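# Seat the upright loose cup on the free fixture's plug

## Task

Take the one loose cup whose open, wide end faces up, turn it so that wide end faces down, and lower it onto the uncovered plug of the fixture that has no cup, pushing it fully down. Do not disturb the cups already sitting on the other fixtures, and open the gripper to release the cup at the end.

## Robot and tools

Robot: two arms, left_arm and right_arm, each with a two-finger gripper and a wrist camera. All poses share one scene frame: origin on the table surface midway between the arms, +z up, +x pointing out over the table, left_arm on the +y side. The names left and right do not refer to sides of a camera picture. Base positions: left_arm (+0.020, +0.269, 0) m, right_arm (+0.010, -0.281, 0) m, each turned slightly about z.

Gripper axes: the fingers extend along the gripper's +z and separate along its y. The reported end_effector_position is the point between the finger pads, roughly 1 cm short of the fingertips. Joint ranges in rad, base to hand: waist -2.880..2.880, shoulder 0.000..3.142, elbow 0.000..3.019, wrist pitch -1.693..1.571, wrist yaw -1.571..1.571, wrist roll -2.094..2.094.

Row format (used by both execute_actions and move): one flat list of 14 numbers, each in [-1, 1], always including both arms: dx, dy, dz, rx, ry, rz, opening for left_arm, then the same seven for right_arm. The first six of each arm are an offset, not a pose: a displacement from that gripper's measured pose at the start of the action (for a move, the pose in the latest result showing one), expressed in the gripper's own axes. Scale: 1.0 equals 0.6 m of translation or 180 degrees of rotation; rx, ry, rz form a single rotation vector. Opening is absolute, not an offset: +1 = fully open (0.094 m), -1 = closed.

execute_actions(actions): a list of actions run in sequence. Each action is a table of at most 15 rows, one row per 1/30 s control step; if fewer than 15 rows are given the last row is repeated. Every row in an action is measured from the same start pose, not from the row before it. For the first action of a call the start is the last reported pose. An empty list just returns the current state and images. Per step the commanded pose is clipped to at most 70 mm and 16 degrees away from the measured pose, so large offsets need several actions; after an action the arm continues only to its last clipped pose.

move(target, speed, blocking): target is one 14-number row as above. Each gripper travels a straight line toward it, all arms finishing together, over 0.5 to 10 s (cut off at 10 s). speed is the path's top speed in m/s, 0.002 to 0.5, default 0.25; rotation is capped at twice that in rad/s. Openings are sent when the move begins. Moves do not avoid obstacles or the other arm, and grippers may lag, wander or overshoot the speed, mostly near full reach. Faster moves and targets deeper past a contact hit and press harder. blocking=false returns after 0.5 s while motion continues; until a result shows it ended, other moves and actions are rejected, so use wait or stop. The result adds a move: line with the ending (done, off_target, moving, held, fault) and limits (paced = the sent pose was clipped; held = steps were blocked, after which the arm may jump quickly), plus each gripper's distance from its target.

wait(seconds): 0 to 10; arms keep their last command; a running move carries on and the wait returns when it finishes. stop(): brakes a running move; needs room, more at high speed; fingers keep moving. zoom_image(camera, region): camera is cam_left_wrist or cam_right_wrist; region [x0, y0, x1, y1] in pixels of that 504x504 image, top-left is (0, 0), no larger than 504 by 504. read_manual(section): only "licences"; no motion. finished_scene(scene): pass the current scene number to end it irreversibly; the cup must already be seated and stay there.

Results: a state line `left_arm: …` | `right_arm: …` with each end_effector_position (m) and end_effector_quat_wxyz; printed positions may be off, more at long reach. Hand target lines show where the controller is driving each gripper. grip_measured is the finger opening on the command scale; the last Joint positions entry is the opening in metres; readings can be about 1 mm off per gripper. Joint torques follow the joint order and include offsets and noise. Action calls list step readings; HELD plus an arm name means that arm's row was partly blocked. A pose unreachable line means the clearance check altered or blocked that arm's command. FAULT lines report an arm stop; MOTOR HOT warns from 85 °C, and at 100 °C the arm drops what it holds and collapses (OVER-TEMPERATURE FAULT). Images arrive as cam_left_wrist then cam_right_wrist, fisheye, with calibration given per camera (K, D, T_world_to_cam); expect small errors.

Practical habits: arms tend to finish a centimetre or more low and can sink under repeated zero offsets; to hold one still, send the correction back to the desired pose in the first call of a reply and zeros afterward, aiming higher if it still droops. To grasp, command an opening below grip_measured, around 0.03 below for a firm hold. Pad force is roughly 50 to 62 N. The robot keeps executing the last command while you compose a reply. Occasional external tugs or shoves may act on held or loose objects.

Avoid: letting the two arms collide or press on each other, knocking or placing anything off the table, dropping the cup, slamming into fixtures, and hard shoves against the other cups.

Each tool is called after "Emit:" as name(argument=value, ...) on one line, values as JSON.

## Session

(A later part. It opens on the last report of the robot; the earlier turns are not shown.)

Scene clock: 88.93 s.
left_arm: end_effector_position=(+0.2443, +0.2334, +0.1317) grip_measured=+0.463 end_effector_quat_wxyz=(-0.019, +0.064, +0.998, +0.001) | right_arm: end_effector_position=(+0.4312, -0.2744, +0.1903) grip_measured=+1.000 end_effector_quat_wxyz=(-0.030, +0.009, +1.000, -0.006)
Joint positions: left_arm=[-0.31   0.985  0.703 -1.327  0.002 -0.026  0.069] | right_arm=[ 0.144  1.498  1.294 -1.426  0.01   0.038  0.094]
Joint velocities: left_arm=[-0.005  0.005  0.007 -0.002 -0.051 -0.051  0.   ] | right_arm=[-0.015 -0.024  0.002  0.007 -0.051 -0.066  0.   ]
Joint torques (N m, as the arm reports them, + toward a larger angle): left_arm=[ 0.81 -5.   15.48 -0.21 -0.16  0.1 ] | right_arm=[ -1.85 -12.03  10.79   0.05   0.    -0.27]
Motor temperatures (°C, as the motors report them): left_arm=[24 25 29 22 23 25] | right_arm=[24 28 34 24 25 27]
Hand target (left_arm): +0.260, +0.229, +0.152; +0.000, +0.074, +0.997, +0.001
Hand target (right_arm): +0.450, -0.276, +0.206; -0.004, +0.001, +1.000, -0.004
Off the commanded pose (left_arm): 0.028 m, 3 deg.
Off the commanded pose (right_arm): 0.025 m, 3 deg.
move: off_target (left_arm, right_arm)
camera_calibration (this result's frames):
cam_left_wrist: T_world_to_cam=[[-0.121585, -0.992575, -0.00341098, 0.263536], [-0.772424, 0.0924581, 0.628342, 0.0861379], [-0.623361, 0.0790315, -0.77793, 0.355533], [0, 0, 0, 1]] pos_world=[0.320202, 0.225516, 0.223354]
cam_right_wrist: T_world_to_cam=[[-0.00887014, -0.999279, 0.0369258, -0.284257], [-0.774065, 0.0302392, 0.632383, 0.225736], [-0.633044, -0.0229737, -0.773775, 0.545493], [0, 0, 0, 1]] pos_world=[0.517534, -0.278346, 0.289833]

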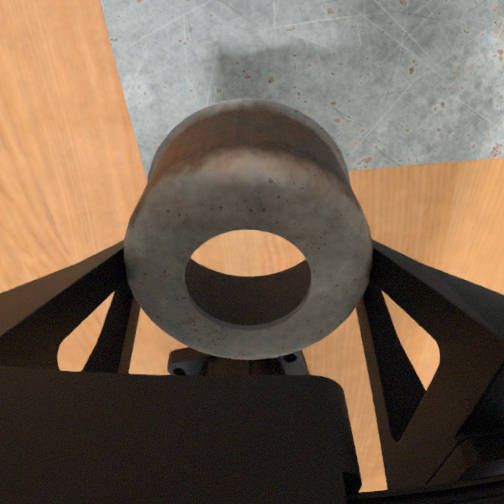

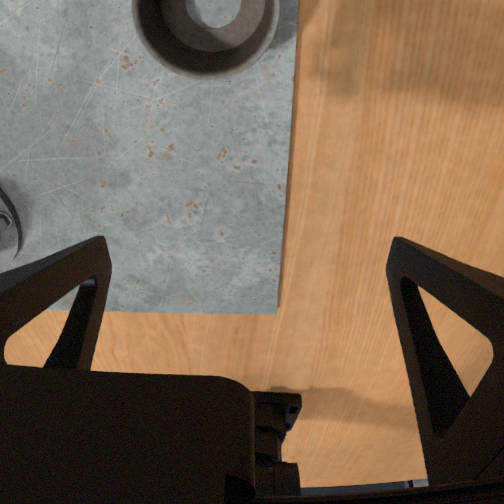

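Emit:
move(target=[-0.033,-0.003,0.155,0,0.012,0,0.1,-0.1,0.018,0.08,0,0.019,0,1], speed=0.15)

Scene clock: 100.97 s.
left_arm: end_effector_position=(+0.2565, +0.2315, +0.0411) grip_measured=+0.463 end_effector_quat_wxyz=(-0.044, +0.065, +0.997, +0.003) | right_arm: end_effector_position=(+0.4686, -0.2681, +0.1273) grip_measured=+1.000 end_effector_quat_wxyz=(-0.083, +0.003, +0.997, -0.007)
Joint positions: left_arm=[-0.31   1.207  0.585 -1.037  0.002 -0.025  0.069] | right_arm=[ 0.155  1.704  1.365 -1.398  0.008  0.038  0.094]
Joint velocities: left_arm=[ 0.005 -0.015 -0.007 -0.007  0.081 -0.066 -0.001] | right_arm=[-0.005 -0.005  0.007 -0.022 -0.007 -0.037  0.   ]
Joint torques (N m, as the arm reports them, + toward a larger angle): left_arm=[ 1.12 -6.6   8.33  1.23  0.04 -0.1 ] | right_arm=[ -1.05 -14.86  10.18   0.04   0.02   0.18]
Motor temperatures (°C, as the motors report them): left_arm=[24 25 32 22 23 25] | right_arm=[24 28 36 24 25 27]
Hand target (left_arm): +0.260, +0.229, +0.040; -0.038, +0.065, +0.997, +0.002
Hand target (right_arm): +0.488, -0.264, +0.140; -0.059, +0.008, +0.998, -0.006
Off the commanded pose (left_arm): 0.005 m, 1 deg.
Off the commanded pose (right_arm): 0.023 m, 3 deg.
move: off_target (right_arm)
camera_calibration (this result's frames):
cam_left_wrist: T_world_to_cam=[[-0.122554, -0.992449, -0.00504253, 0.263103], [-0.739628, 0.087944, 0.667245, 0.143689], [-0.661763, 0.0855032, -0.744821, 0.299746], [0, 0, 0, 1]] pos_world=[0.336881, 0.22285, 0.128708]
cam_right_wrist: T_world_to_cam=[[0.00641858, -0.999243, 0.0383602, -0.28265], [-0.702532, 0.0227931, 0.711287, 0.248773], [-0.711623, -0.0315147, -0.701854, 0.545895], [0, 0, 0, 1]] pos_world=[0.565057, -0.270902, 0.217032]

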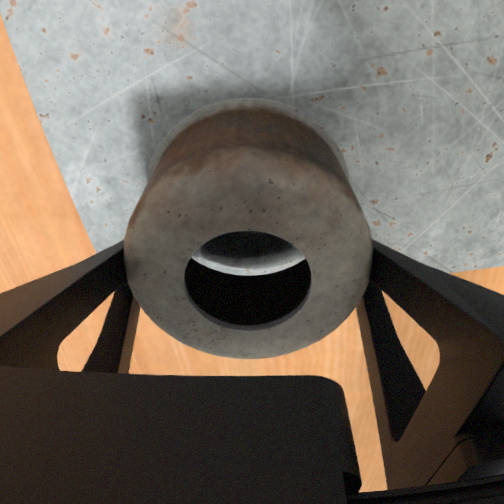

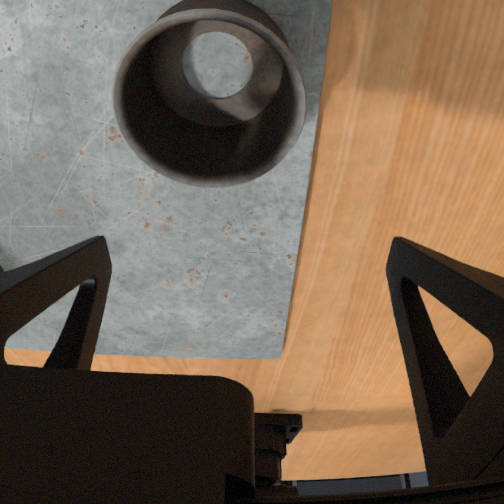

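Emit:
move(target=[-0.01,-0.005,0.006,0,-0.028,0,0.1,-0.05,0.012,0.03,0,-0.055,0,1], speed=0.1)

Emit:
execute_actions(actions=[[[0,0,0,0,0,0,1,0,0,0,0,0,0,1]]])

Scene clock: 104.47 s.
left_arm: end_effector_position=(+0.2598, +0.2309, +0.0381) grip_measured=+0.463 end_effector_quat_wxyz=(-0.012, +0.061, +0.998, +0.000) | right_arm: end_effector_position=(+0.4903, -0.2640, +0.0940) grip_measured=+1.000 end_effector_quat_wxyz=(-0.014, -0.001, +1.000, -0.005)
Joint positions: left_arm=[-0.31   1.173  0.552 -0.974  0.002 -0.033  0.069] | right_arm=[ 0.162  1.704  1.28  -1.175  0.009  0.038  0.094]
Joint velocities: left_arm=[-0.005 -0.005  0.007  0.002  0.007 -0.007  0.001] | right_arm=[-0.015 -0.005 -0.007  0.002  0.007 -0.037  0.   ]
Joint torques (N m, as the arm reports them, + toward a larger angle): left_arm=[ 0.54 -7.34  7.71  1.86 -0.07  0.  ] | right_arm=[ -0.93 -17.69   7.11   0.2    0.24   0.14]
Motor temperatures (°C, as the motors report them): left_arm=[24 25 31 22 23 25] | right_arm=[24 28 36 24 25 27]
Hand target (left_arm): +0.262, +0.228, +0.037; -0.001, +0.064, +0.998, -0.000
Hand target (right_arm): +0.495, -0.261, +0.104; +0.003, +0.003, +1.000, -0.005
Off the commanded pose (left_arm): 0.004 m, 1 deg.
Off the commanded pose (right_arm): 0.012 m, 2 deg.
move: off_target (right_arm)
camera_calibration (this result's frames):
cam_left_wrist: T_world_to_cam=[[-0.114725, -0.993392, -0.00311886, 0.261088], [-0.781508, 0.0883158, 0.617613, 0.160904], [-0.613257, 0.0732931, -0.786476, 0.291592], [0, 0, 0, 1]] pos_world=[0.334521, 0.22378, 0.130768]
cam_right_wrist: T_world_to_cam=[[0.00863574, -0.999343, 0.0352107, -0.278277], [-0.794093, 0.0145468, 0.607622, 0.340091], [-0.607734, -0.0332079, -0.793446, 0.495294], [0, 0, 0, 1]] pos_world=[0.573475, -0.266594, 0.196141]

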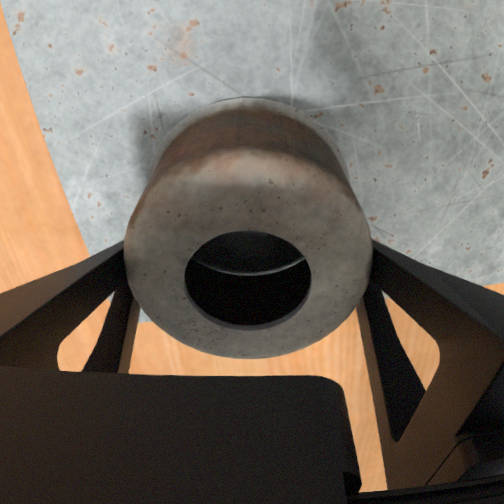

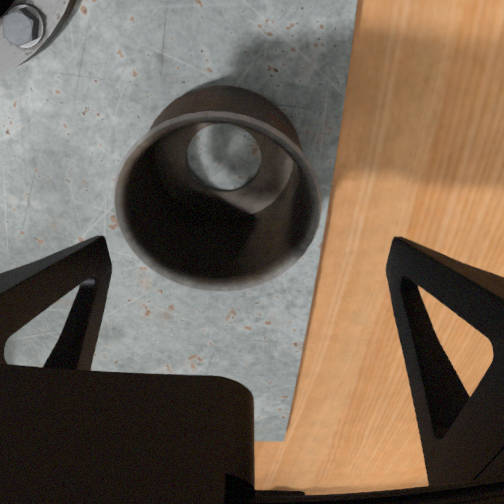

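Scene clock: 104.97 s.
left_arm: end_effector_position=(+0.2598, +0.2309, +0.0381) grip_measured=+1.000 end_effector_quat_wxyz=(-0.012, +0.061, +0.998, +0.000) | right_arm: end_effector_position=(+0.4884, -0.2641, +0.0924) grip_measured=+1.000 end_effector_quat_wxyz=(-0.016, -0.001, +1.000, -0.005)
Joint positions: left_arm=[-0.31   1.173  0.552 -0.974  0.002 -0.033  0.094] | right_arm=[ 0.162  1.704  1.276 -1.175  0.009  0.038  0.094]
Joint velocities: left_arm=[-0.005 -0.005  0.007 -0.002  0.037  0.051  0.   ] | right_arm=[-0.005 -0.024  0.017  0.012 -0.051 -0.066  0.   ]
Joint torques (N m, as the arm reports them, + toward a larger angle): left_arm=[ 2.   -6.54  8.77  0.62 -0.02  0.05] | right_arm=[ -1.11 -14.94   7.12  -0.37   0.16  -0.05]
Motor temperatures (°C, as the motors report them): left_arm=[24 25 31 22 23 25] | right_arm=[24 28 36 24 25 27]
Hand target (left_arm): +0.260, +0.231, +0.038; -0.012, +0.061, +0.998, +0.000
Hand target (right_arm): +0.490, -0.264, +0.094; -0.014, -0.001, +1.000, -0.005
Off the commanded pose (left_arm): 0.000 m, 0 deg.
Off the commanded pose (right_arm): 0.002 m, 0 deg.
Step readings (end_effector_position):
0: left_arm (+0.2598, +0.2309, +0.0381) | right_arm (+0.4903, -0.2640, +0.0940)
1: left_arm (+0.2598, +0.2309, +0.0381) | right_arm (+0.4901, -0.2640, +0.0938)
2: left_arm (+0.2598, +0.2309, +0.0381) | right_arm (+0.4898, -0.2641, +0.0936)
4: left_arm (+0.2598, +0.2309, +0.0381) | right_arm (+0.4890, -0.2641, +0.0929)
8: left_arm (+0.2598, +0.2309, +0.0381) | right_arm (+0.4884, -0.2641, +0.0924)
15: end_effector_position above
camera_calibration (this result's frames):
cam_left_wrist: T_world_to_cam=[[-0.114725, -0.993392, -0.00311886, 0.261088], [-0.781508, 0.0883158, 0.617613, 0.160904], [-0.613257, 0.0732931, -0.786476, 0.291592], [0, 0, 0, 1]] pos_world=[0.334521, 0.22378, 0.130768]
cam_right_wrist: T_world_to_cam=[[0.00879713, -0.999336, 0.0353509, -0.278369], [-0.791306, 0.0146566, 0.611245, 0.337905], [-0.611357, -0.0333506, -0.790652, 0.494408], [0, 0, 0, 1]] pos_world=[0.572095, -0.266648, 0.194202]

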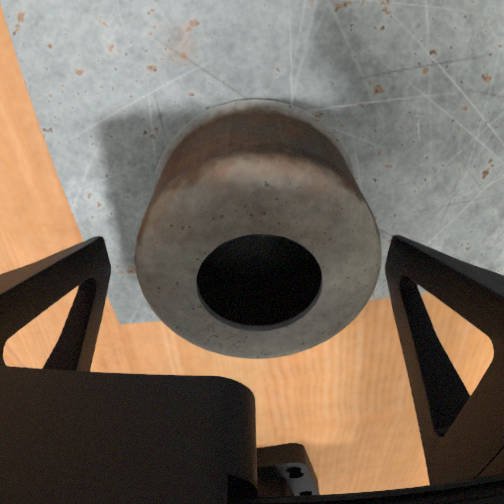

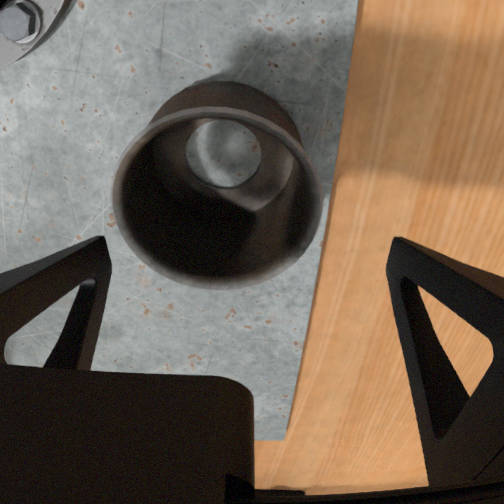

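Emit:
move(target=[0,0,-0.25,0,0,0,1,-0.008,0.02,0.0,0,-0.008,0,1], speed=0.3)

Scene clock: 107.77 s.
left_arm: end_effector_position=(+0.2575, +0.2313, +0.1765) grip_measured=+1.000 end_effector_quat_wxyz=(-0.017, +0.061, +0.998, +0.001) | right_arm: end_effector_position=(+0.4892, -0.2549, +0.0900) grip_measured=+1.000 end_effector_quat_wxyz=(-0.011, -0.007, +1.000, -0.005)
Joint positions: left_arm=[-0.31   0.993  0.828 -1.441  0.002 -0.033  0.094] | right_arm=[ 0.181  1.704  1.269 -1.159  0.009  0.045  0.094]
Joint velocities: left_arm=[-0.005 -0.015 -0.012  0.007  0.051 -0.037  0.   ] | right_arm=[-0.015  0.005  0.012  0.012 -0.022 -0.037  0.   ]
Joint torques (N m, as the arm reports them, + toward a larger angle): left_arm=[ 1.93 -5.08 12.99 -0.08 -0.02  0.07] | right_arm=[ -0.61 -15.99   7.25   0.2    0.23   0.15]
Motor temperatures (°C, as the motors report them): left_arm=[24 25 31 22 23 25] | right_arm=[24 28 35 24 25 27]
Hand target (left_arm): +0.263, +0.231, +0.187; -0.012, +0.061, +0.998, -0.000
Hand target (right_arm): +0.493, -0.252, +0.092; -0.003, -0.001, +1.000, -0.005
Off the commanded pose (left_arm): 0.013 m, 1 deg.
Off the commanded pose (right_arm): 0.005 m, 1 deg.
move: off_target (left_arm)
camera_calibration (this result's frames):
cam_left_wrist: T_world_to_cam=[[-0.114759, -0.993387, -0.00353324, 0.261695], [-0.775182, 0.0873258, 0.625674, 0.0707271], [-0.621228, 0.0745405, -0.780077, 0.399638], [0, 0, 0, 1]] pos_world=[0.333124, 0.223999, 0.268421]
cam_right_wrist: T_world_to_cam=[[0.0210542, -0.999158, 0.0352182, -0.275039], [-0.797022, 0.00449257, 0.603933, 0.340715], [-0.603583, -0.0407851, -0.796256, 0.488039], [0, 0, 0, 1]] pos_world=[0.57192, -0.256433, 0.192522]

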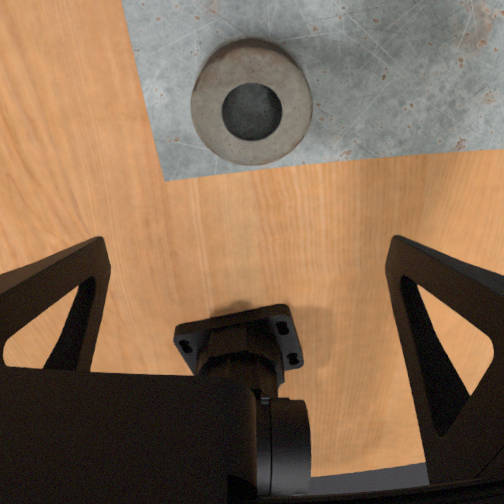

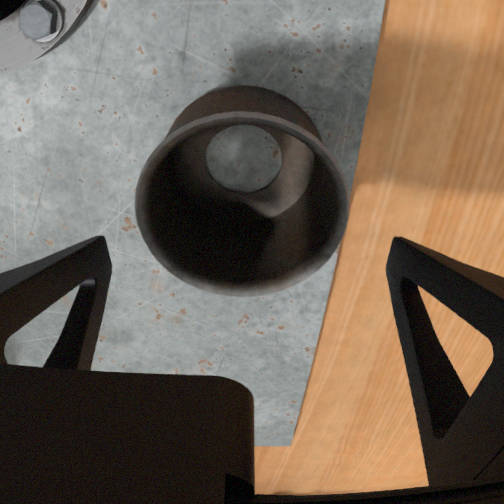

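Emit:
move(target=[0,0,0,0,0,0,1,-0.003,0.006,0.04,0,0,0,1], speed=0.1)

Scene clock: 109.77 s.
left_arm: end_effector_position=(+0.2575, +0.2313, +0.1765) grip_measured=+1.000 end_effector_quat_wxyz=(-0.017, +0.061, +0.998, +0.001) | right_arm: end_effector_position=(+0.4866, -0.2551, +0.0704) grip_measured=+1.000 end_effector_quat_wxyz=(-0.012, -0.007, +1.000, -0.005)
Joint positions: left_arm=[-0.31   0.993  0.828 -1.441  0.002 -0.033  0.094] | right_arm=[ 0.181  1.722  1.236 -1.11   0.009  0.045  0.094]
Joint velocities: left_arm=[ 0.005 -0.015 -0.007 -0.002 -0.007  0.022  0.   ] | right_arm=[-0.005  0.005 -0.002 -0.002  0.007 -0.022  0.   ]
Joint torques (N m, as the arm reports them, + toward a larger angle): left_arm=[ 1.56 -5.41 10.26  0.56 -0.03  0.03] | right_arm=[ -0.16 -15.25   7.06   0.     0.16   0.1 ]
Motor temperatures (°C, as the motors report them): left_arm=[24 25 31 22 23 25] | right_arm=[24 28 35 24 25 27]
Hand target (left_arm): +0.258, +0.231, +0.177; -0.017, +0.061, +0.998, +0.001
Hand target (right_arm): +0.490, -0.251, +0.066; -0.011, -0.007, +1.000, -0.005
Off the commanded pose (left_arm): 0.000 m, 0 deg.
Off the commanded pose (right_arm): 0.007 m, 0 deg.
move: done
camera_calibration (this result's frames):
cam_left_wrist: T_world_to_cam=[[-0.114759, -0.993387, -0.00353324, 0.261695], [-0.775182, 0.0873258, 0.625674, 0.0707271], [-0.621228, 0.0745405, -0.780077, 0.399638], [0, 0, 0, 1]] pos_world=[0.333124, 0.223999, 0.268421]
cam_right_wrist: T_world_to_cam=[[0.0207402, -0.999162, 0.0352988, -0.2743], [-0.795871, 0.00486911, 0.605446, 0.349915], [-0.60511, -0.0406504, -0.795103, 0.471661], [0, 0, 0, 1]] pos_world=[0.569584, -0.2566, 0.172847]

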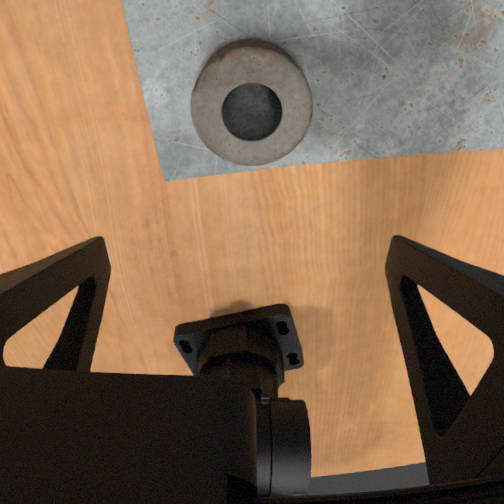

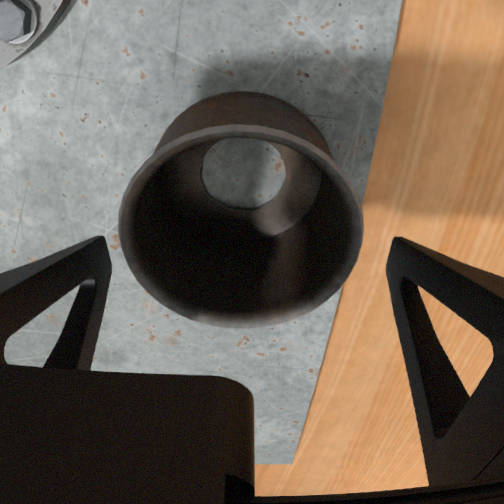

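Emit:
move(target=[0,0,0,0,0,0,1,-0.005,0.014,0.0,0,0,0,1], speed=0.1)

Emit:
move(target=[0,0,0,0,0,0,1,-0.005,0,0.05,0,0,0,1], speed=0.06)

Scene clock: 111.63 s.
left_arm: end_effector_position=(+0.2575, +0.2313, +0.1765) grip_measured=+1.000 end_effector_quat_wxyz=(-0.017, +0.061, +0.998, +0.001) | right_arm: end_effector_position=(+0.4852, -0.2500, +0.0696) grip_measured=+1.000 end_effector_quat_wxyz=(-0.014, -0.012, +1.000, -0.005)
Joint positions: left_arm=[-0.31   0.993  0.828 -1.441  0.002 -0.033  0.094] | right_arm=[ 0.192  1.722  1.234 -1.11   0.009  0.045  0.094]
Joint velocities: left_arm=[-0.005  0.005  0.002 -0.002 -0.022 -0.066  0.   ] | right_arm=[-0.015 -0.015 -0.002  0.022  0.007 -0.066  0.   ]
Joint torques (N m, as the arm reports them, + toward a larger angle): left_arm=[ 1.78 -5.72 10.27  0.56 -0.03  0.03] | right_arm=[ -0.37 -15.77   7.46  -0.37   0.09   0.18]
Motor temperatures (°C, as the motors report them): left_arm=[24 25 31 22 23 25] | right_arm=[24 28 34 24 25 27]
Hand target (left_arm): +0.258, +0.231, +0.177; -0.017, +0.061, +0.998, +0.001
Hand target (right_arm): +0.489, -0.247, +0.070; -0.012, -0.007, +1.000, -0.005
Off the commanded pose (left_arm): 0.000 m, 0 deg.
Off the commanded pose (right_arm): 0.006 m, 1 deg.
move: done
camera_calibration (this result's frames):
cam_left_wrist: T_world_to_cam=[[-0.114759, -0.993387, -0.00353324, 0.261695], [-0.775182, 0.0873258, 0.625674, 0.0707271], [-0.621228, 0.0745405, -0.780077, 0.399638], [0, 0, 0, 1]] pos_world=[0.333124, 0.223999, 0.268421]
cam_right_wrist: T_world_to_cam=[[0.0315053, -0.998877, 0.0353993, -0.274387], [-0.794262, -0.00352009, 0.607565, 0.346257], [-0.606758, -0.0472578, -0.793481, 0.469328], [0, 0, 0, 1]] pos_world=[0.568432, -0.250681, 0.171742]

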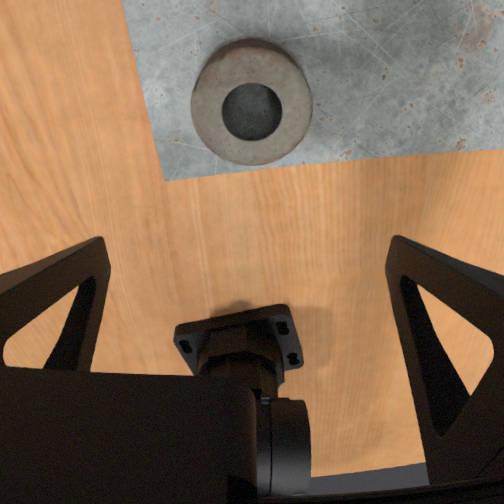

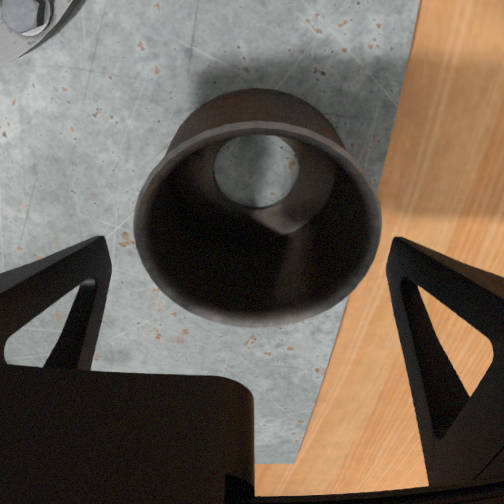

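Scene clock: 112.50 s.
left_arm: end_effector_position=(+0.2575, +0.2313, +0.1765) grip_measured=+1.000 end_effector_quat_wxyz=(-0.017, +0.061, +0.998, +0.001) | right_arm: end_effector_position=(+0.4835, -0.2502, +0.0430) grip_measured=+1.000 end_effector_quat_wxyz=(-0.016, -0.012, +1.000, -0.005)
Joint positions: left_arm=[-0.31   0.993  0.828 -1.441  0.002 -0.033  0.094] | right_arm=[ 0.192  1.756  1.2   -1.047  0.009  0.045  0.094]
Joint velocities: left_arm=[-0.005 -0.005 -0.007 -0.007 -0.007  0.007  0.   ] | right_arm=[-0.015 -0.005  0.022 -0.027  0.022 -0.051  0.   ]
Joint torques (N m, as the arm reports them, + toward a larger angle): left_arm=[ 1.69 -5.74 10.32  0.55 -0.05  0.05] | right_arm=[ -0.86 -14.82   6.69   0.11   0.13   0.  ]
Motor temperatures (°C, as the motors report them): left_arm=[24 25 31 22 23 25] | right_arm=[24 28 34 24 25 27]
Hand target (left_arm): +0.258, +0.231, +0.177; -0.017, +0.061, +0.998, +0.001
Hand target (right_arm): +0.488, -0.250, +0.039; -0.014, -0.012, +1.000, -0.005
Off the commanded pose (left_arm): 0.000 m, 0 deg.
Off the commanded pose (right_arm): 0.005 m, 0 deg.
move: done
camera_calibration (this result's frames):
cam_left_wrist: T_world_to_cam=[[-0.114759, -0.993387, -0.00353324, 0.261695], [-0.775182, 0.0873258, 0.625674, 0.0707271], [-0.621228, 0.0745405, -0.780077, 0.399638], [0, 0, 0, 1]] pos_world=[0.333124, 0.223999, 0.268421]
cam_right_wrist: T_world_to_cam=[[0.0316538, -0.998866, 0.0355566, -0.273586], [-0.791712, -0.00334352, 0.610885, 0.359744], [-0.610074, -0.0474874, -0.79092, 0.448664], [0, 0, 0, 1]] pos_world=[0.567192, -0.250767, 0.144823]

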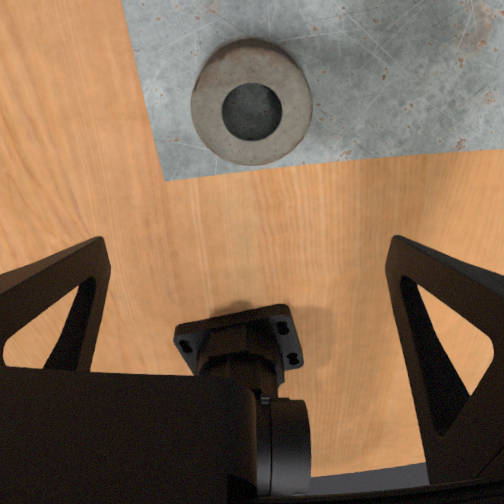

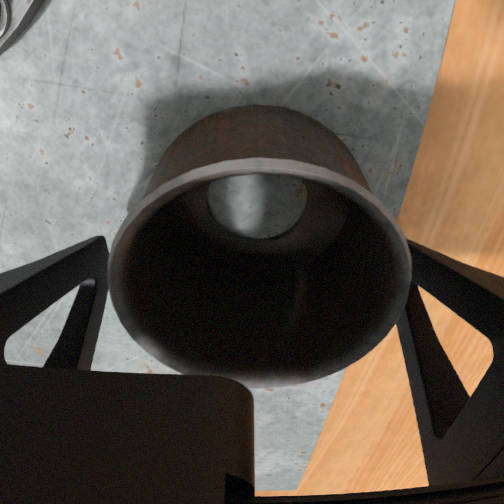

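Emit:
execute_actions(actions=[[[0,0,0,0,0,0,1,0,0,0,0,0,0,0.2]],[[0,0,0,0,0,0,1,0,0,0,0,0,0,0.2]]])

Emit:
move(target=[0,0,0,0,0,0,1,0.03,0,-0.3,0,0,0,0.2], speed=0.25)

Scene clock: 114.90 s.
left_arm: end_effector_position=(+0.2575, +0.2313, +0.1765) grip_measured=+1.000 end_effector_quat_wxyz=(-0.017, +0.061, +0.998, +0.001) | right_arm: end_effector_position=(+0.4828, -0.2502, +0.0425) grip_measured=+0.482 end_effector_quat_wxyz=(-0.016, -0.012, +1.000, -0.005)
Joint positions: left_arm=[-0.31   0.993  0.828 -1.441  0.002 -0.033  0.094] | right_arm=[ 0.192  1.756  1.198 -1.047  0.009  0.045  0.07 ]
Joint velocities: left_arm=[-0.005 -0.005 -0.002 -0.012 -0.051  0.037  0.   ] | right_arm=[-0.015 -0.005  0.017  0.002  0.022 -0.022  0.001]
Joint torques (N m, as the arm reports them, + toward a larger angle): left_arm=[ 1.75 -5.71 10.26  0.52 -0.04  0.03] | right_arm=[ -2.24 -15.17   6.51  -0.16   0.12  -0.07]
Motor temperatures (°C, as the motors report them): left_arm=[24 25 31 22 23 25] | right_arm=[24 28 34 24 25 27]
Hand target (left_arm): +0.258, +0.231, +0.177; -0.017, +0.061, +0.998, +0.001
Hand target (right_arm): +0.483, -0.250, +0.042; -0.016, -0.012, +1.000, -0.005
Off the commanded pose (left_arm): 0.000 m, 0 deg.
Off the commanded pose (right_arm): 0.000 m, 0 deg.
Step readings (end_effector_position; steps 1 to 15: 1st action; 16 to 30: 2nd action):
0: left_arm (+0.2575, +0.2313, +0.1765) | right_arm (+0.4835, -0.2502, +0.0430)
1: left_arm (+0.2575, +0.2313, +0.1765) | right_arm (+0.4835, -0.2502, +0.0430)
2: left_arm (+0.2575, +0.2313, +0.1765) | right_arm (+0.4832, -0.2508, +0.0427)
4: left_arm (+0.2575, +0.2313, +0.1765) | right_arm (+0.4828, -0.2502, +0.0425)
8: left_arm (+0.2575, +0.2313, +0.1765) | right_arm (+0.4828, -0.2502, +0.0425)
15: left_arm (+0.2575, +0.2313, +0.1765) | right_arm (+0.4828, -0.2502, +0.0425)
16: left_arm (+0.2575, +0.2313, +0.1765) | right_arm (+0.4828, -0.2502, +0.0425)
17: left_arm (+0.2575, +0.2313, +0.1765) | right_arm (+0.4828, -0.2502, +0.0425)
19: left_arm (+0.2575, +0.2313, +0.1765) | right_arm (+0.4828, -0.2502, +0.0425)
23: left_arm (+0.2575, +0.2313, +0.1765) | right_arm (+0.4828, -0.2502, +0.0425)
30: end_effector_position above
camera_calibration (this result's frames):
cam_left_wrist: T_world_to_cam=[[-0.114759, -0.993387, -0.00353324, 0.261695], [-0.775182, 0.0873258, 0.625674, 0.0707271], [-0.621228, 0.0745405, -0.780077, 0.399638], [0, 0, 0, 1]] pos_world=[0.333124, 0.223999, 0.268421]
cam_right_wrist: T_world_to_cam=[[0.031708, -0.998862, 0.0356136, -0.273622], [-0.790781, -0.00327907, 0.61209, 0.359015], [-0.611277, -0.0475707, -0.789986, 0.448385], [0, 0, 0, 1]] pos_world=[0.566666, -0.250803, 0.144213]

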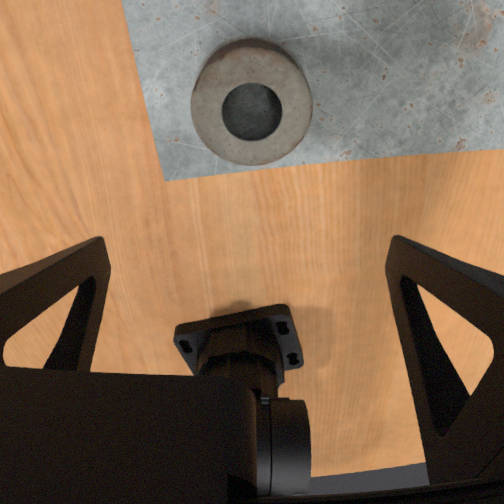

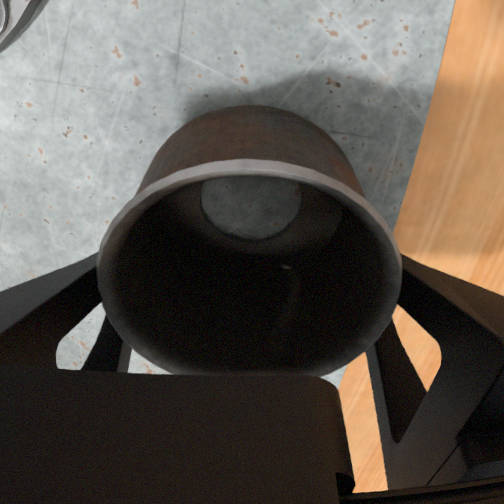

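Scene clock: 116.07 s.
left_arm: end_effector_position=(+0.2575, +0.2313, +0.1765) grip_measured=+1.000 end_effector_quat_wxyz=(-0.017, +0.061, +0.998, +0.001) | right_arm: end_effector_position=(+0.4570, -0.2520, +0.1993) grip_measured=+0.482 end_effector_quat_wxyz=(-0.043, -0.012, +0.999, -0.007)
Joint positions: left_arm=[-0.31   0.993  0.828 -1.441  0.002 -0.033  0.094] | right_arm=[ 0.192  1.579  1.41  -1.488  0.009  0.045  0.07 ]
Joint velocities: left_arm=[ 0.005 -0.015  0.017 -0.012  0.022  0.051  0.   ] | right_arm=[ 0.015 -0.015 -0.017  0.012  0.022  0.022  0.001]
Joint torques (N m, as the arm reports them, + toward a larger angle): left_arm=[ 1.73 -5.58 10.3   0.59 -0.02  0.04] | right_arm=[ -0.97 -15.29  10.44  -0.57   0.21   0.02]
Motor temperatures (°C, as the motors report them): left_arm=[24 25 31 22 23 25] | right_arm=[24 29 34 24 25 27]
Hand target (left_arm): +0.258, +0.231, +0.177; -0.017, +0.061, +0.998, +0.001
Hand target (right_arm): +0.468, -0.250, +0.223; -0.016, -0.012, +1.000, -0.005
Off the commanded pose (left_arm): 0.000 m, 0 deg.
Off the commanded pose (right_arm): 0.028 m, 3 deg.
move: off_target (right_arm); limits=paced
camera_calibration (this result's frames):
cam_left_wrist: T_world_to_cam=[[-0.114759, -0.993387, -0.00353324, 0.261695], [-0.775182, 0.0873258, 0.625674, 0.0707271], [-0.621228, 0.0745405, -0.780077, 0.399638], [0, 0, 0, 1]] pos_world=[0.333124, 0.223999, 0.268421]
cam_right_wrist: T_world_to_cam=[[0.0336291, -0.998729, 0.0375301, -0.281401], [-0.75756, -0.000979004, 0.652765, 0.219871], [-0.651899, -0.0503832, -0.75663, 0.567596], [0, 0, 0, 1]] pos_world=[0.546044, -0.252231, 0.296497]

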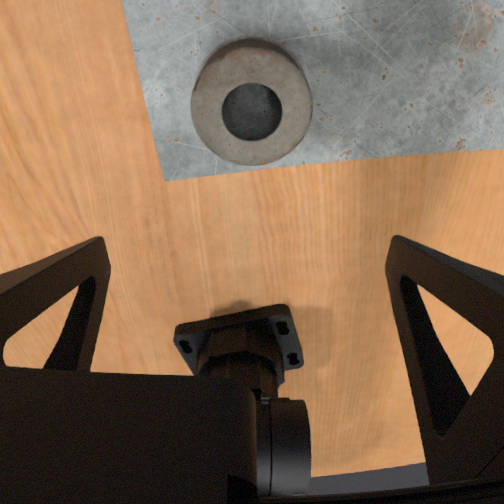

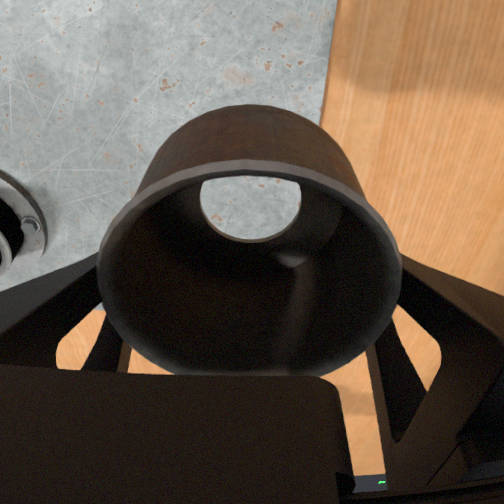

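Emit:
move(target=[0,0,0,0,0,0,1,0.113,0.167,-0.17,-0.555,-0.476,0.248,0.2], speed=0.3)

Scene clock: 126.87 s.
left_arm: end_effector_position=(+0.2575, +0.2313, +0.1765) grip_measured=+1.000 end_effector_quat_wxyz=(-0.017, +0.061, +0.998, +0.001) | right_arm: end_effector_position=(+0.3956, -0.1560, +0.2827) grip_measured=+0.482 end_effector_quat_wxyz=(+0.538, +0.342, +0.413, +0.650)
Joint positions: left_arm=[-0.31   0.993  0.828 -1.441  0.002 -0.033  0.094] | right_arm=[0.516 1.351 0.27  1.528 0.187 1.483 0.07 ]
Joint velocities: left_arm=[-0.005 -0.015 -0.002 -0.007  0.022  0.066  0.   ] | right_arm=[-0.005 -0.005 -0.012  0.002 -0.051 -0.007 -0.001]
Joint torques (N m, as the arm reports them, + toward a larger angle): left_arm=[ 1.34 -5.54 10.24  0.55 -0.04  0.03] | right_arm=[-0.46 -7.19  6.27  1.83  0.07  0.03]
Motor temperatures (°C, as the motors report them): left_arm=[24 25 30 22 23 25] | right_arm=[24 29 35 24 25 27]
Hand target (left_arm): +0.258, +0.231, +0.177; -0.017, +0.061, +0.998, +0.001
Hand target (right_arm): +0.397, -0.154, +0.303; +0.540, +0.332, +0.387, +0.670
Off the commanded pose (left_arm): 0.000 m, 0 deg.
Off the commanded pose (right_arm): 0.023 m, 5 deg.
joint sent to its limit (right arm) — the command would take joint 4 (wrist pitch) past its upper limit, so that joint was sent only as far as its limit.
move: off_target (right_arm)
camera_calibration (this result's frames):
cam_left_wrist: T_world_to_cam=[[-0.114759, -0.993387, -0.00353324, 0.261695], [-0.775182, 0.0873258, 0.625674, 0.0707271], [-0.621228, 0.0745405, -0.780077, 0.399638], [0, 0, 0, 1]] pos_world=[0.333124, 0.223999, 0.268421]
cam_right_wrist: T_world_to_cam=[[0.395442, 0.0687728, -0.915913, 0.106304], [-0.675804, 0.697109, -0.239432, 0.44783], [0.622025, 0.713659, 0.322143, -0.0942476], [0, 0, 0, 1]] pos_world=[0.319232, -0.252237, 0.234951]

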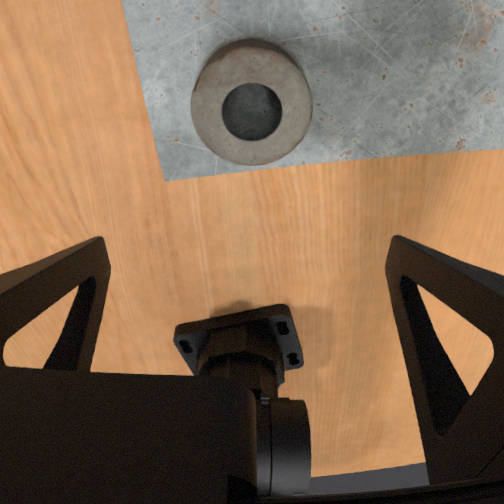

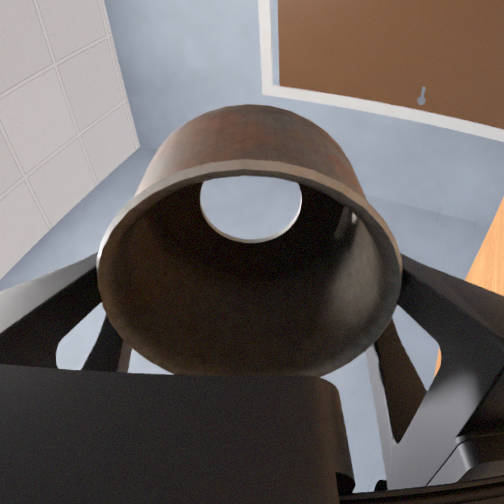

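Emit:
move(target=[0,0,0,0,0,0,1,0.316,0.03,0.013,0,0,0,0.2], speed=0.3)

Scene clock: 129.73 s.
left_arm: end_effector_position=(+0.2575, +0.2313, +0.1765) grip_measured=+1.000 end_effector_quat_wxyz=(-0.017, +0.061, +0.998, +0.001) | right_arm: end_effector_position=(+0.3570, -0.0294, +0.2743) grip_measured=+0.482 end_effector_quat_wxyz=(+0.579, +0.366, +0.439, +0.581)
Joint positions: left_arm=[-0.31   0.993  0.828 -1.441  0.002 -0.033  0.094] | right_arm=[1.027 1.469 0.404 1.558 0.748 1.132 0.07 ]
Joint velocities: left_arm=[-0.005 -0.005 -0.002 -0.002  0.051 -0.007  0.   ] | right_arm=[-0.005 -0.024  0.012  0.007 -0.007 -0.037  0.   ]
Joint torques (N m, as the arm reports them, + toward a larger angle): left_arm=[ 1.86 -5.69 10.29  0.56 -0.02  0.04] | right_arm=[ 3.91 -5.16 11.17  0.53 -2.03  0.45]
Motor temperatures (°C, as the motors report them): left_arm=[24 25 30 22 23 25] | right_arm=[24 28 35 24 26 27]
Hand target (left_arm): +0.258, +0.231, +0.177; -0.017, +0.061, +0.998, +0.001
Hand target (right_arm): +0.353, +0.025, +0.299; +0.533, +0.346, +0.422, +0.646
Off the commanded pose (left_arm): 0.000 m, 0 deg.
Off the commanded pose (right_arm): 0.066 m, 10 deg.
joint sent to its limit (right arm) — the command would take joint 4 (wrist pitch) past its upper limit, so that joint was sent only as far as its limit.
move: off_target (right_arm)
camera_calibration (this result's frames):
cam_left_wrist: T_world_to_cam=[[-0.114759, -0.993387, -0.00353324, 0.261695], [-0.775182, 0.0873258, 0.625674, 0.0707271], [-0.621228, 0.0745405, -0.780077, 0.399638], [0, 0, 0, 1]] pos_world=[0.333124, 0.223999, 0.268421]
cam_right_wrist: T_world_to_cam=[[0.328344, -0.0648656, -0.942328, 0.132519], [-0.600889, 0.755392, -0.261371, 0.312406], [0.728781, 0.652055, 0.209052, -0.166777], [0, 0, 0, 1]] pos_world=[0.265754, -0.118645, 0.241395]

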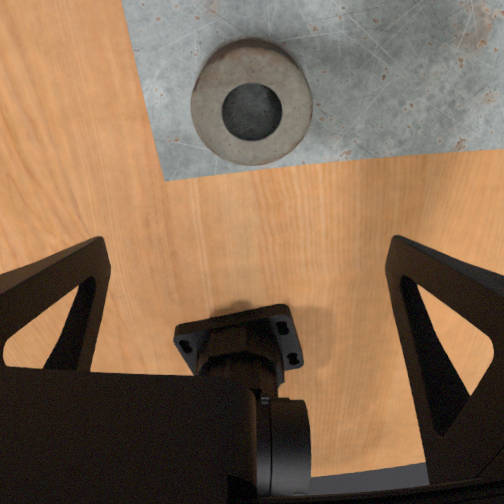

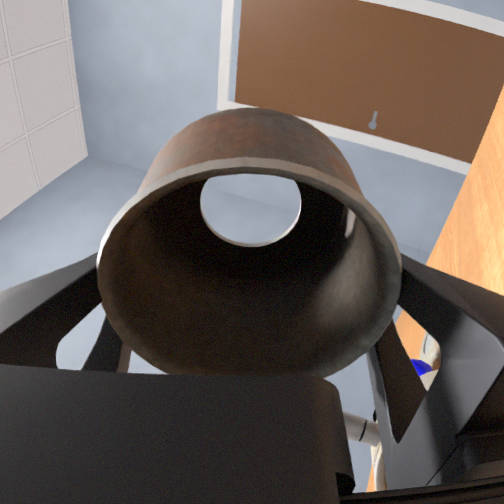

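Emit:
move(target=[0,0,0,0,0,0,1,-0.01,0.1,0.04,0.03,0,0,0.2], speed=0.15)

Scene clock: 134.30 s.
left_arm: end_effector_position=(+0.2575, +0.2313, +0.1765) grip_measured=+1.000 end_effector_quat_wxyz=(-0.017, +0.061, +0.998, +0.001) | right_arm: end_effector_position=(+0.3532, -0.0399, +0.3110) grip_measured=+0.482 end_effector_quat_wxyz=(+0.569, +0.387, +0.492, +0.534)
Joint positions: left_arm=[-0.31   0.993  0.828 -1.441  0.002 -0.033  0.094] | right_arm=[1.034 1.155 0.429 1.042 0.799 1.189 0.07 ]
Joint velocities: left_arm=[ 0.005 -0.005 -0.017 -0.012  0.051  0.051  0.   ] | right_arm=[ 0.005 -0.024 -0.002  0.012 -0.022 -0.037 -0.001]
Joint torques (N m, as the arm reports them, + toward a larger angle): left_arm=[ 1.6  -5.63 10.3   0.58 -0.02  0.01] | right_arm=[-0.18 -6.62 10.18  0.81 -0.01  0.04]
Motor temperatures (°C, as the motors report them): left_arm=[24 25 30 22 23 25] | right_arm=[24 28 36 24 28 27]
Hand target (left_arm): +0.258, +0.231, +0.177; -0.017, +0.061, +0.998, +0.001
Hand target (right_arm): +0.356, -0.031, +0.340; +0.562, +0.393, +0.466, +0.560
Off the commanded pose (left_arm): 0.000 m, 0 deg.
Off the commanded pose (right_arm): 0.030 m, 4 deg.
move: off_target (right_arm)
camera_calibration (this result's frames):
cam_left_wrist: T_world_to_cam=[[-0.114759, -0.993387, -0.00353324, 0.261695], [-0.775182, 0.0873258, 0.625674, 0.0707271], [-0.621228, 0.0745405, -0.780077, 0.399638], [0, 0, 0, 1]] pos_world=[0.333124, 0.223999, 0.268421]
cam_right_wrist: T_world_to_cam=[[0.202211, -0.140054, -0.969276, 0.217553], [-0.61489, 0.752169, -0.236963, 0.324893], [0.762247, 0.643915, 0.0659791, -0.132444], [0, 0, 0, 1]] pos_world=[0.256737, -0.128623, 0.296595]

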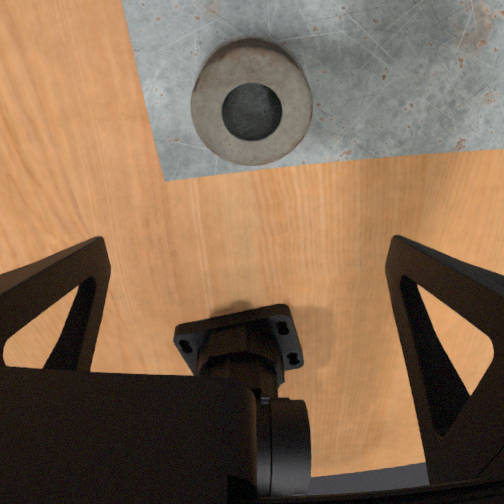

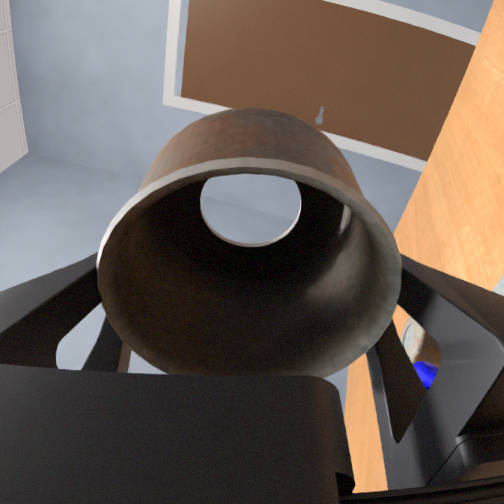

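Emit:
move(target=[-0.137,-0.2,-0.36,0.042,-0.086,-0.06,1,0,0,0,0,0,0,0.2], speed=0.3)

Scene clock: 140.27 s.
left_arm: end_effector_position=(+0.3243, +0.1061, +0.3815) grip_measured=+1.000 end_effector_quat_wxyz=(+0.115, -0.032, +0.991, -0.068) | right_arm: end_effector_position=(+0.3512, -0.0425, +0.3024) grip_measured=+0.482 end_effector_quat_wxyz=(+0.568, +0.386, +0.499, +0.528)
Joint positions: left_arm=[-0.644  1.116  1.43  -1.617  0.004 -0.554  0.094] | right_arm=[1.034 1.155 0.411 1.039 0.799 1.192 0.07 ]
Joint velocities: left_arm=[-0.024 -0.005 -0.012  0.002 -0.051 -0.037  0.   ] | right_arm=[-0.005 -0.015  0.022 -0.007  0.051  0.007 -0.001]
Joint torques (N m, as the arm reports them, + toward a larger angle): left_arm=[ 1.26 -5.97 14.03  0.38 -0.22 -0.04] | right_arm=[-1.19 -6.58  7.69  1.13  0.03 -0.16]
Motor temperatures (°C, as the motors report them): left_arm=[24 25 31 22 23 25] | right_arm=[24 28 36 24 27 27]
Hand target (left_arm): +0.329, +0.102, +0.390; +0.115, -0.034, +0.990, -0.068
Hand target (right_arm): +0.353, -0.040, +0.311; +0.569, +0.387, +0.492, +0.533
Off the commanded pose (left_arm): 0.012 m, 1 deg.
Off the commanded pose (right_arm): 0.009 m, 1 deg.
move: off_target (left_arm)
camera_calibration (this result's frames):
cam_left_wrist: T_world_to_cam=[[0.0554076, -0.988603, 0.139979, 0.0352753], [-0.916601, 0.00523236, 0.399769, 0.145943], [-0.395945, -0.150456, -0.905865, 0.609164], [0, 0, 0, 1]] pos_world=[0.373012, 0.125762, 0.488538]
cam_right_wrist: T_world_to_cam=[[0.190055, -0.152912, -0.969792, 0.213134], [-0.618317, 0.748639, -0.239216, 0.325288], [0.762603, 0.645103, 0.0477344, -0.123295], [0, 0, 0, 1]] pos_world=[0.254649, -0.131395, 0.290396]

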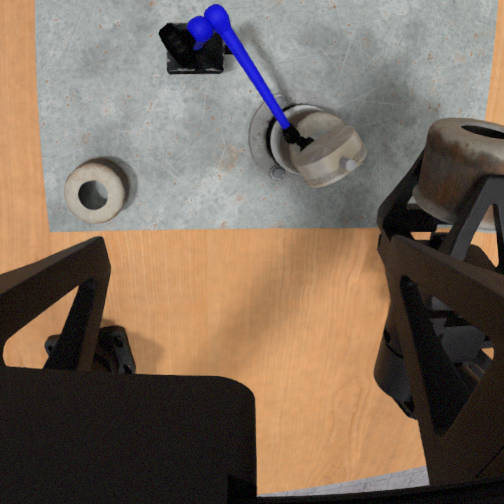

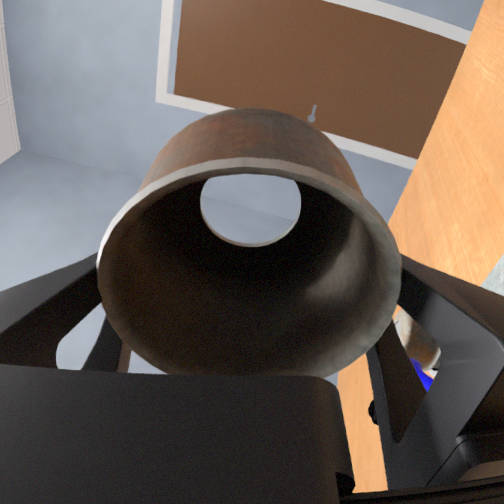

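Emit:
move(target=[-0.022,-0.228,0,0,0,0,1,0,0,0,0,0,0,0.2], speed=0.2)

Scene clock: 142.63 s.
left_arm: end_effector_position=(+0.3372, -0.0232, +0.3937) grip_measured=+1.000 end_effector_quat_wxyz=(+0.113, -0.026, +0.991, -0.061) | right_arm: end_effector_position=(+0.3491, -0.0451, +0.2939) grip_measured=+0.482 end_effector_quat_wxyz=(+0.568, +0.385, +0.507, +0.522)
Joint positions: left_arm=[-0.93   1.356  1.666 -1.635 -0.077 -0.819  0.094] | right_arm=[1.034 1.155 0.394 1.037 0.799 1.192 0.07 ]
Joint velocities: left_arm=[-0.005 -0.015  0.002  0.002  0.022  0.007  0.   ] | right_arm=[-0.005 -0.005 -0.007 -0.007  0.007 -0.007 -0.001]
Joint torques (N m, as the arm reports them, + toward a larger angle): left_arm=[  1.67 -10.15  14.72   0.34  -0.28  -0.06] | right_arm=[-1.29 -6.37  7.7   0.86 -0.04 -0.12]
Motor temperatures (°C, as the motors report them): left_arm=[24 25 31 22 23 25] | right_arm=[24 28 36 24 27 27]
Hand target (left_arm): +0.341, -0.028, +0.405; +0.118, -0.031, +0.990, -0.065
Hand target (right_arm): +0.351, -0.043, +0.302; +0.568, +0.386, +0.499, +0.528
Off the commanded pose (left_arm): 0.013 m, 1 deg.
Off the commanded pose (right_arm): 0.009 m, 1 deg.
move: off_target (left_arm)
camera_calibration (this result's frames):
cam_left_wrist: T_world_to_cam=[[0.046701, -0.991148, 0.124279, -0.0859584], [-0.915463, 0.00731362, 0.402335, 0.152208], [-0.399683, -0.132563, -0.907018, 0.607962], [0, 0, 0, 1]] pos_world=[0.386347, -0.00571771, 0.500877]
cam_right_wrist: T_world_to_cam=[[0.178265, -0.16811, -0.969516, 0.208243], [-0.621251, 0.744856, -0.243385, 0.32606], [0.763065, 0.6457, 0.028343, -0.114008], [0, 0, 0, 1]] pos_world=[0.252438, -0.134245, 0.284484]

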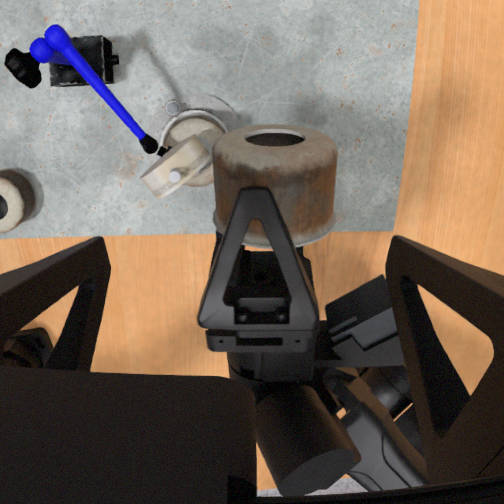

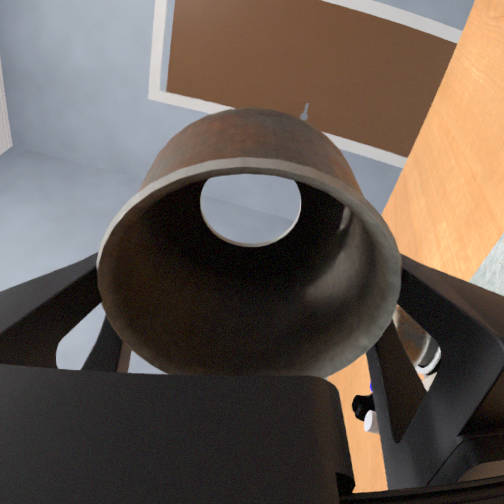

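Emit:
move(target=[0.005,-0.018,0.03,0,0,0,1,0,0.028,0,0,0,0,0.2], speed=0.1)

Scene clock: 148.10 s.
left_arm: end_effector_position=(+0.3365, -0.0285, +0.3855) grip_measured=+1.000 end_effector_quat_wxyz=(+0.114, -0.027, +0.991, -0.062) | right_arm: end_effector_position=(+0.3456, -0.0474, +0.2855) grip_measured=+0.482 end_effector_quat_wxyz=(+0.569, +0.384, +0.526, +0.503)
Joint positions: left_arm=[-0.941  1.356  1.643 -1.61  -0.08  -0.831  0.094] | right_arm=[1.042 1.128 0.384 0.967 0.814 1.192 0.07 ]
Joint velocities: left_arm=[-0.005 -0.005  0.007 -0.002 -0.037 -0.007  0.   ] | right_arm=[-0.005 -0.005  0.007 -0.017  0.037  0.051 -0.001]
Joint torques (N m, as the arm reports them, + toward a larger angle): left_arm=[  0.26 -10.13   9.5    2.19  -0.29  -0.02] | right_arm=[-0.54 -7.97  8.56  1.21  0.06 -0.13]
Motor temperatures (°C, as the motors report them): left_arm=[24 25 32 22 23 25] | right_arm=[24 28 35 24 26 27]
Hand target (left_arm): +0.339, -0.036, +0.377; +0.114, -0.026, +0.991, -0.061
Hand target (right_arm): +0.345, -0.043, +0.310; +0.568, +0.385, +0.506, +0.522
Off the commanded pose (left_arm): 0.012 m, 0 deg.
Off the commanded pose (right_arm): 0.025 m, 3 deg.
move: off_target (left_arm, right_arm)
camera_calibration (this result's frames):
cam_left_wrist: T_world_to_cam=[[0.0477704, -0.990741, 0.12708, -0.0915811], [-0.916201, 0.00721453, 0.400653, 0.155825], [-0.397861, -0.13557, -0.907374, 0.599006], [0, 0, 0, 1]] pos_world=[0.385462, -0.01065, 0.492729]
cam_right_wrist: T_world_to_cam=[[0.142688, -0.207976, -0.96767, 0.210188], [-0.625267, 0.73894, -0.251015, 0.326828], [0.767255, 0.64087, -0.0246033, -0.0962091], [0, 0, 0, 1]] pos_world=[0.248181, -0.136135, 0.283065]

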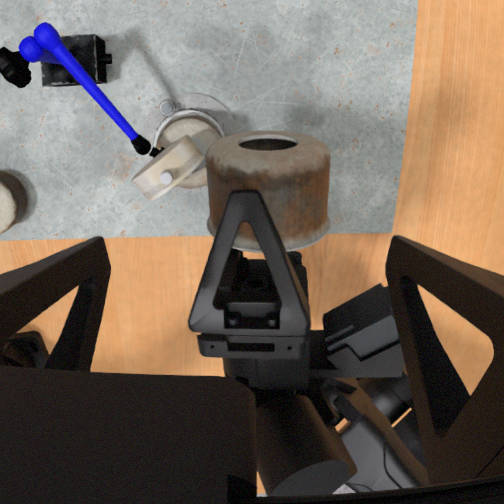

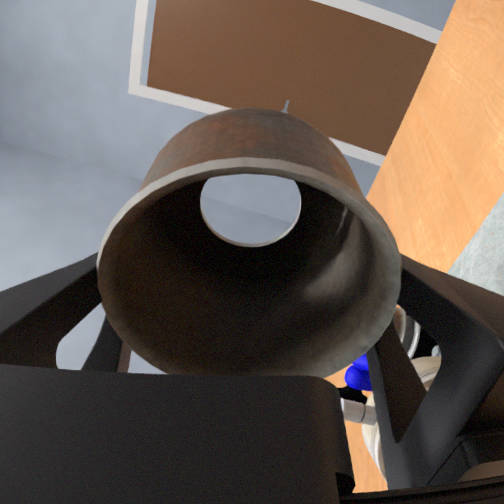

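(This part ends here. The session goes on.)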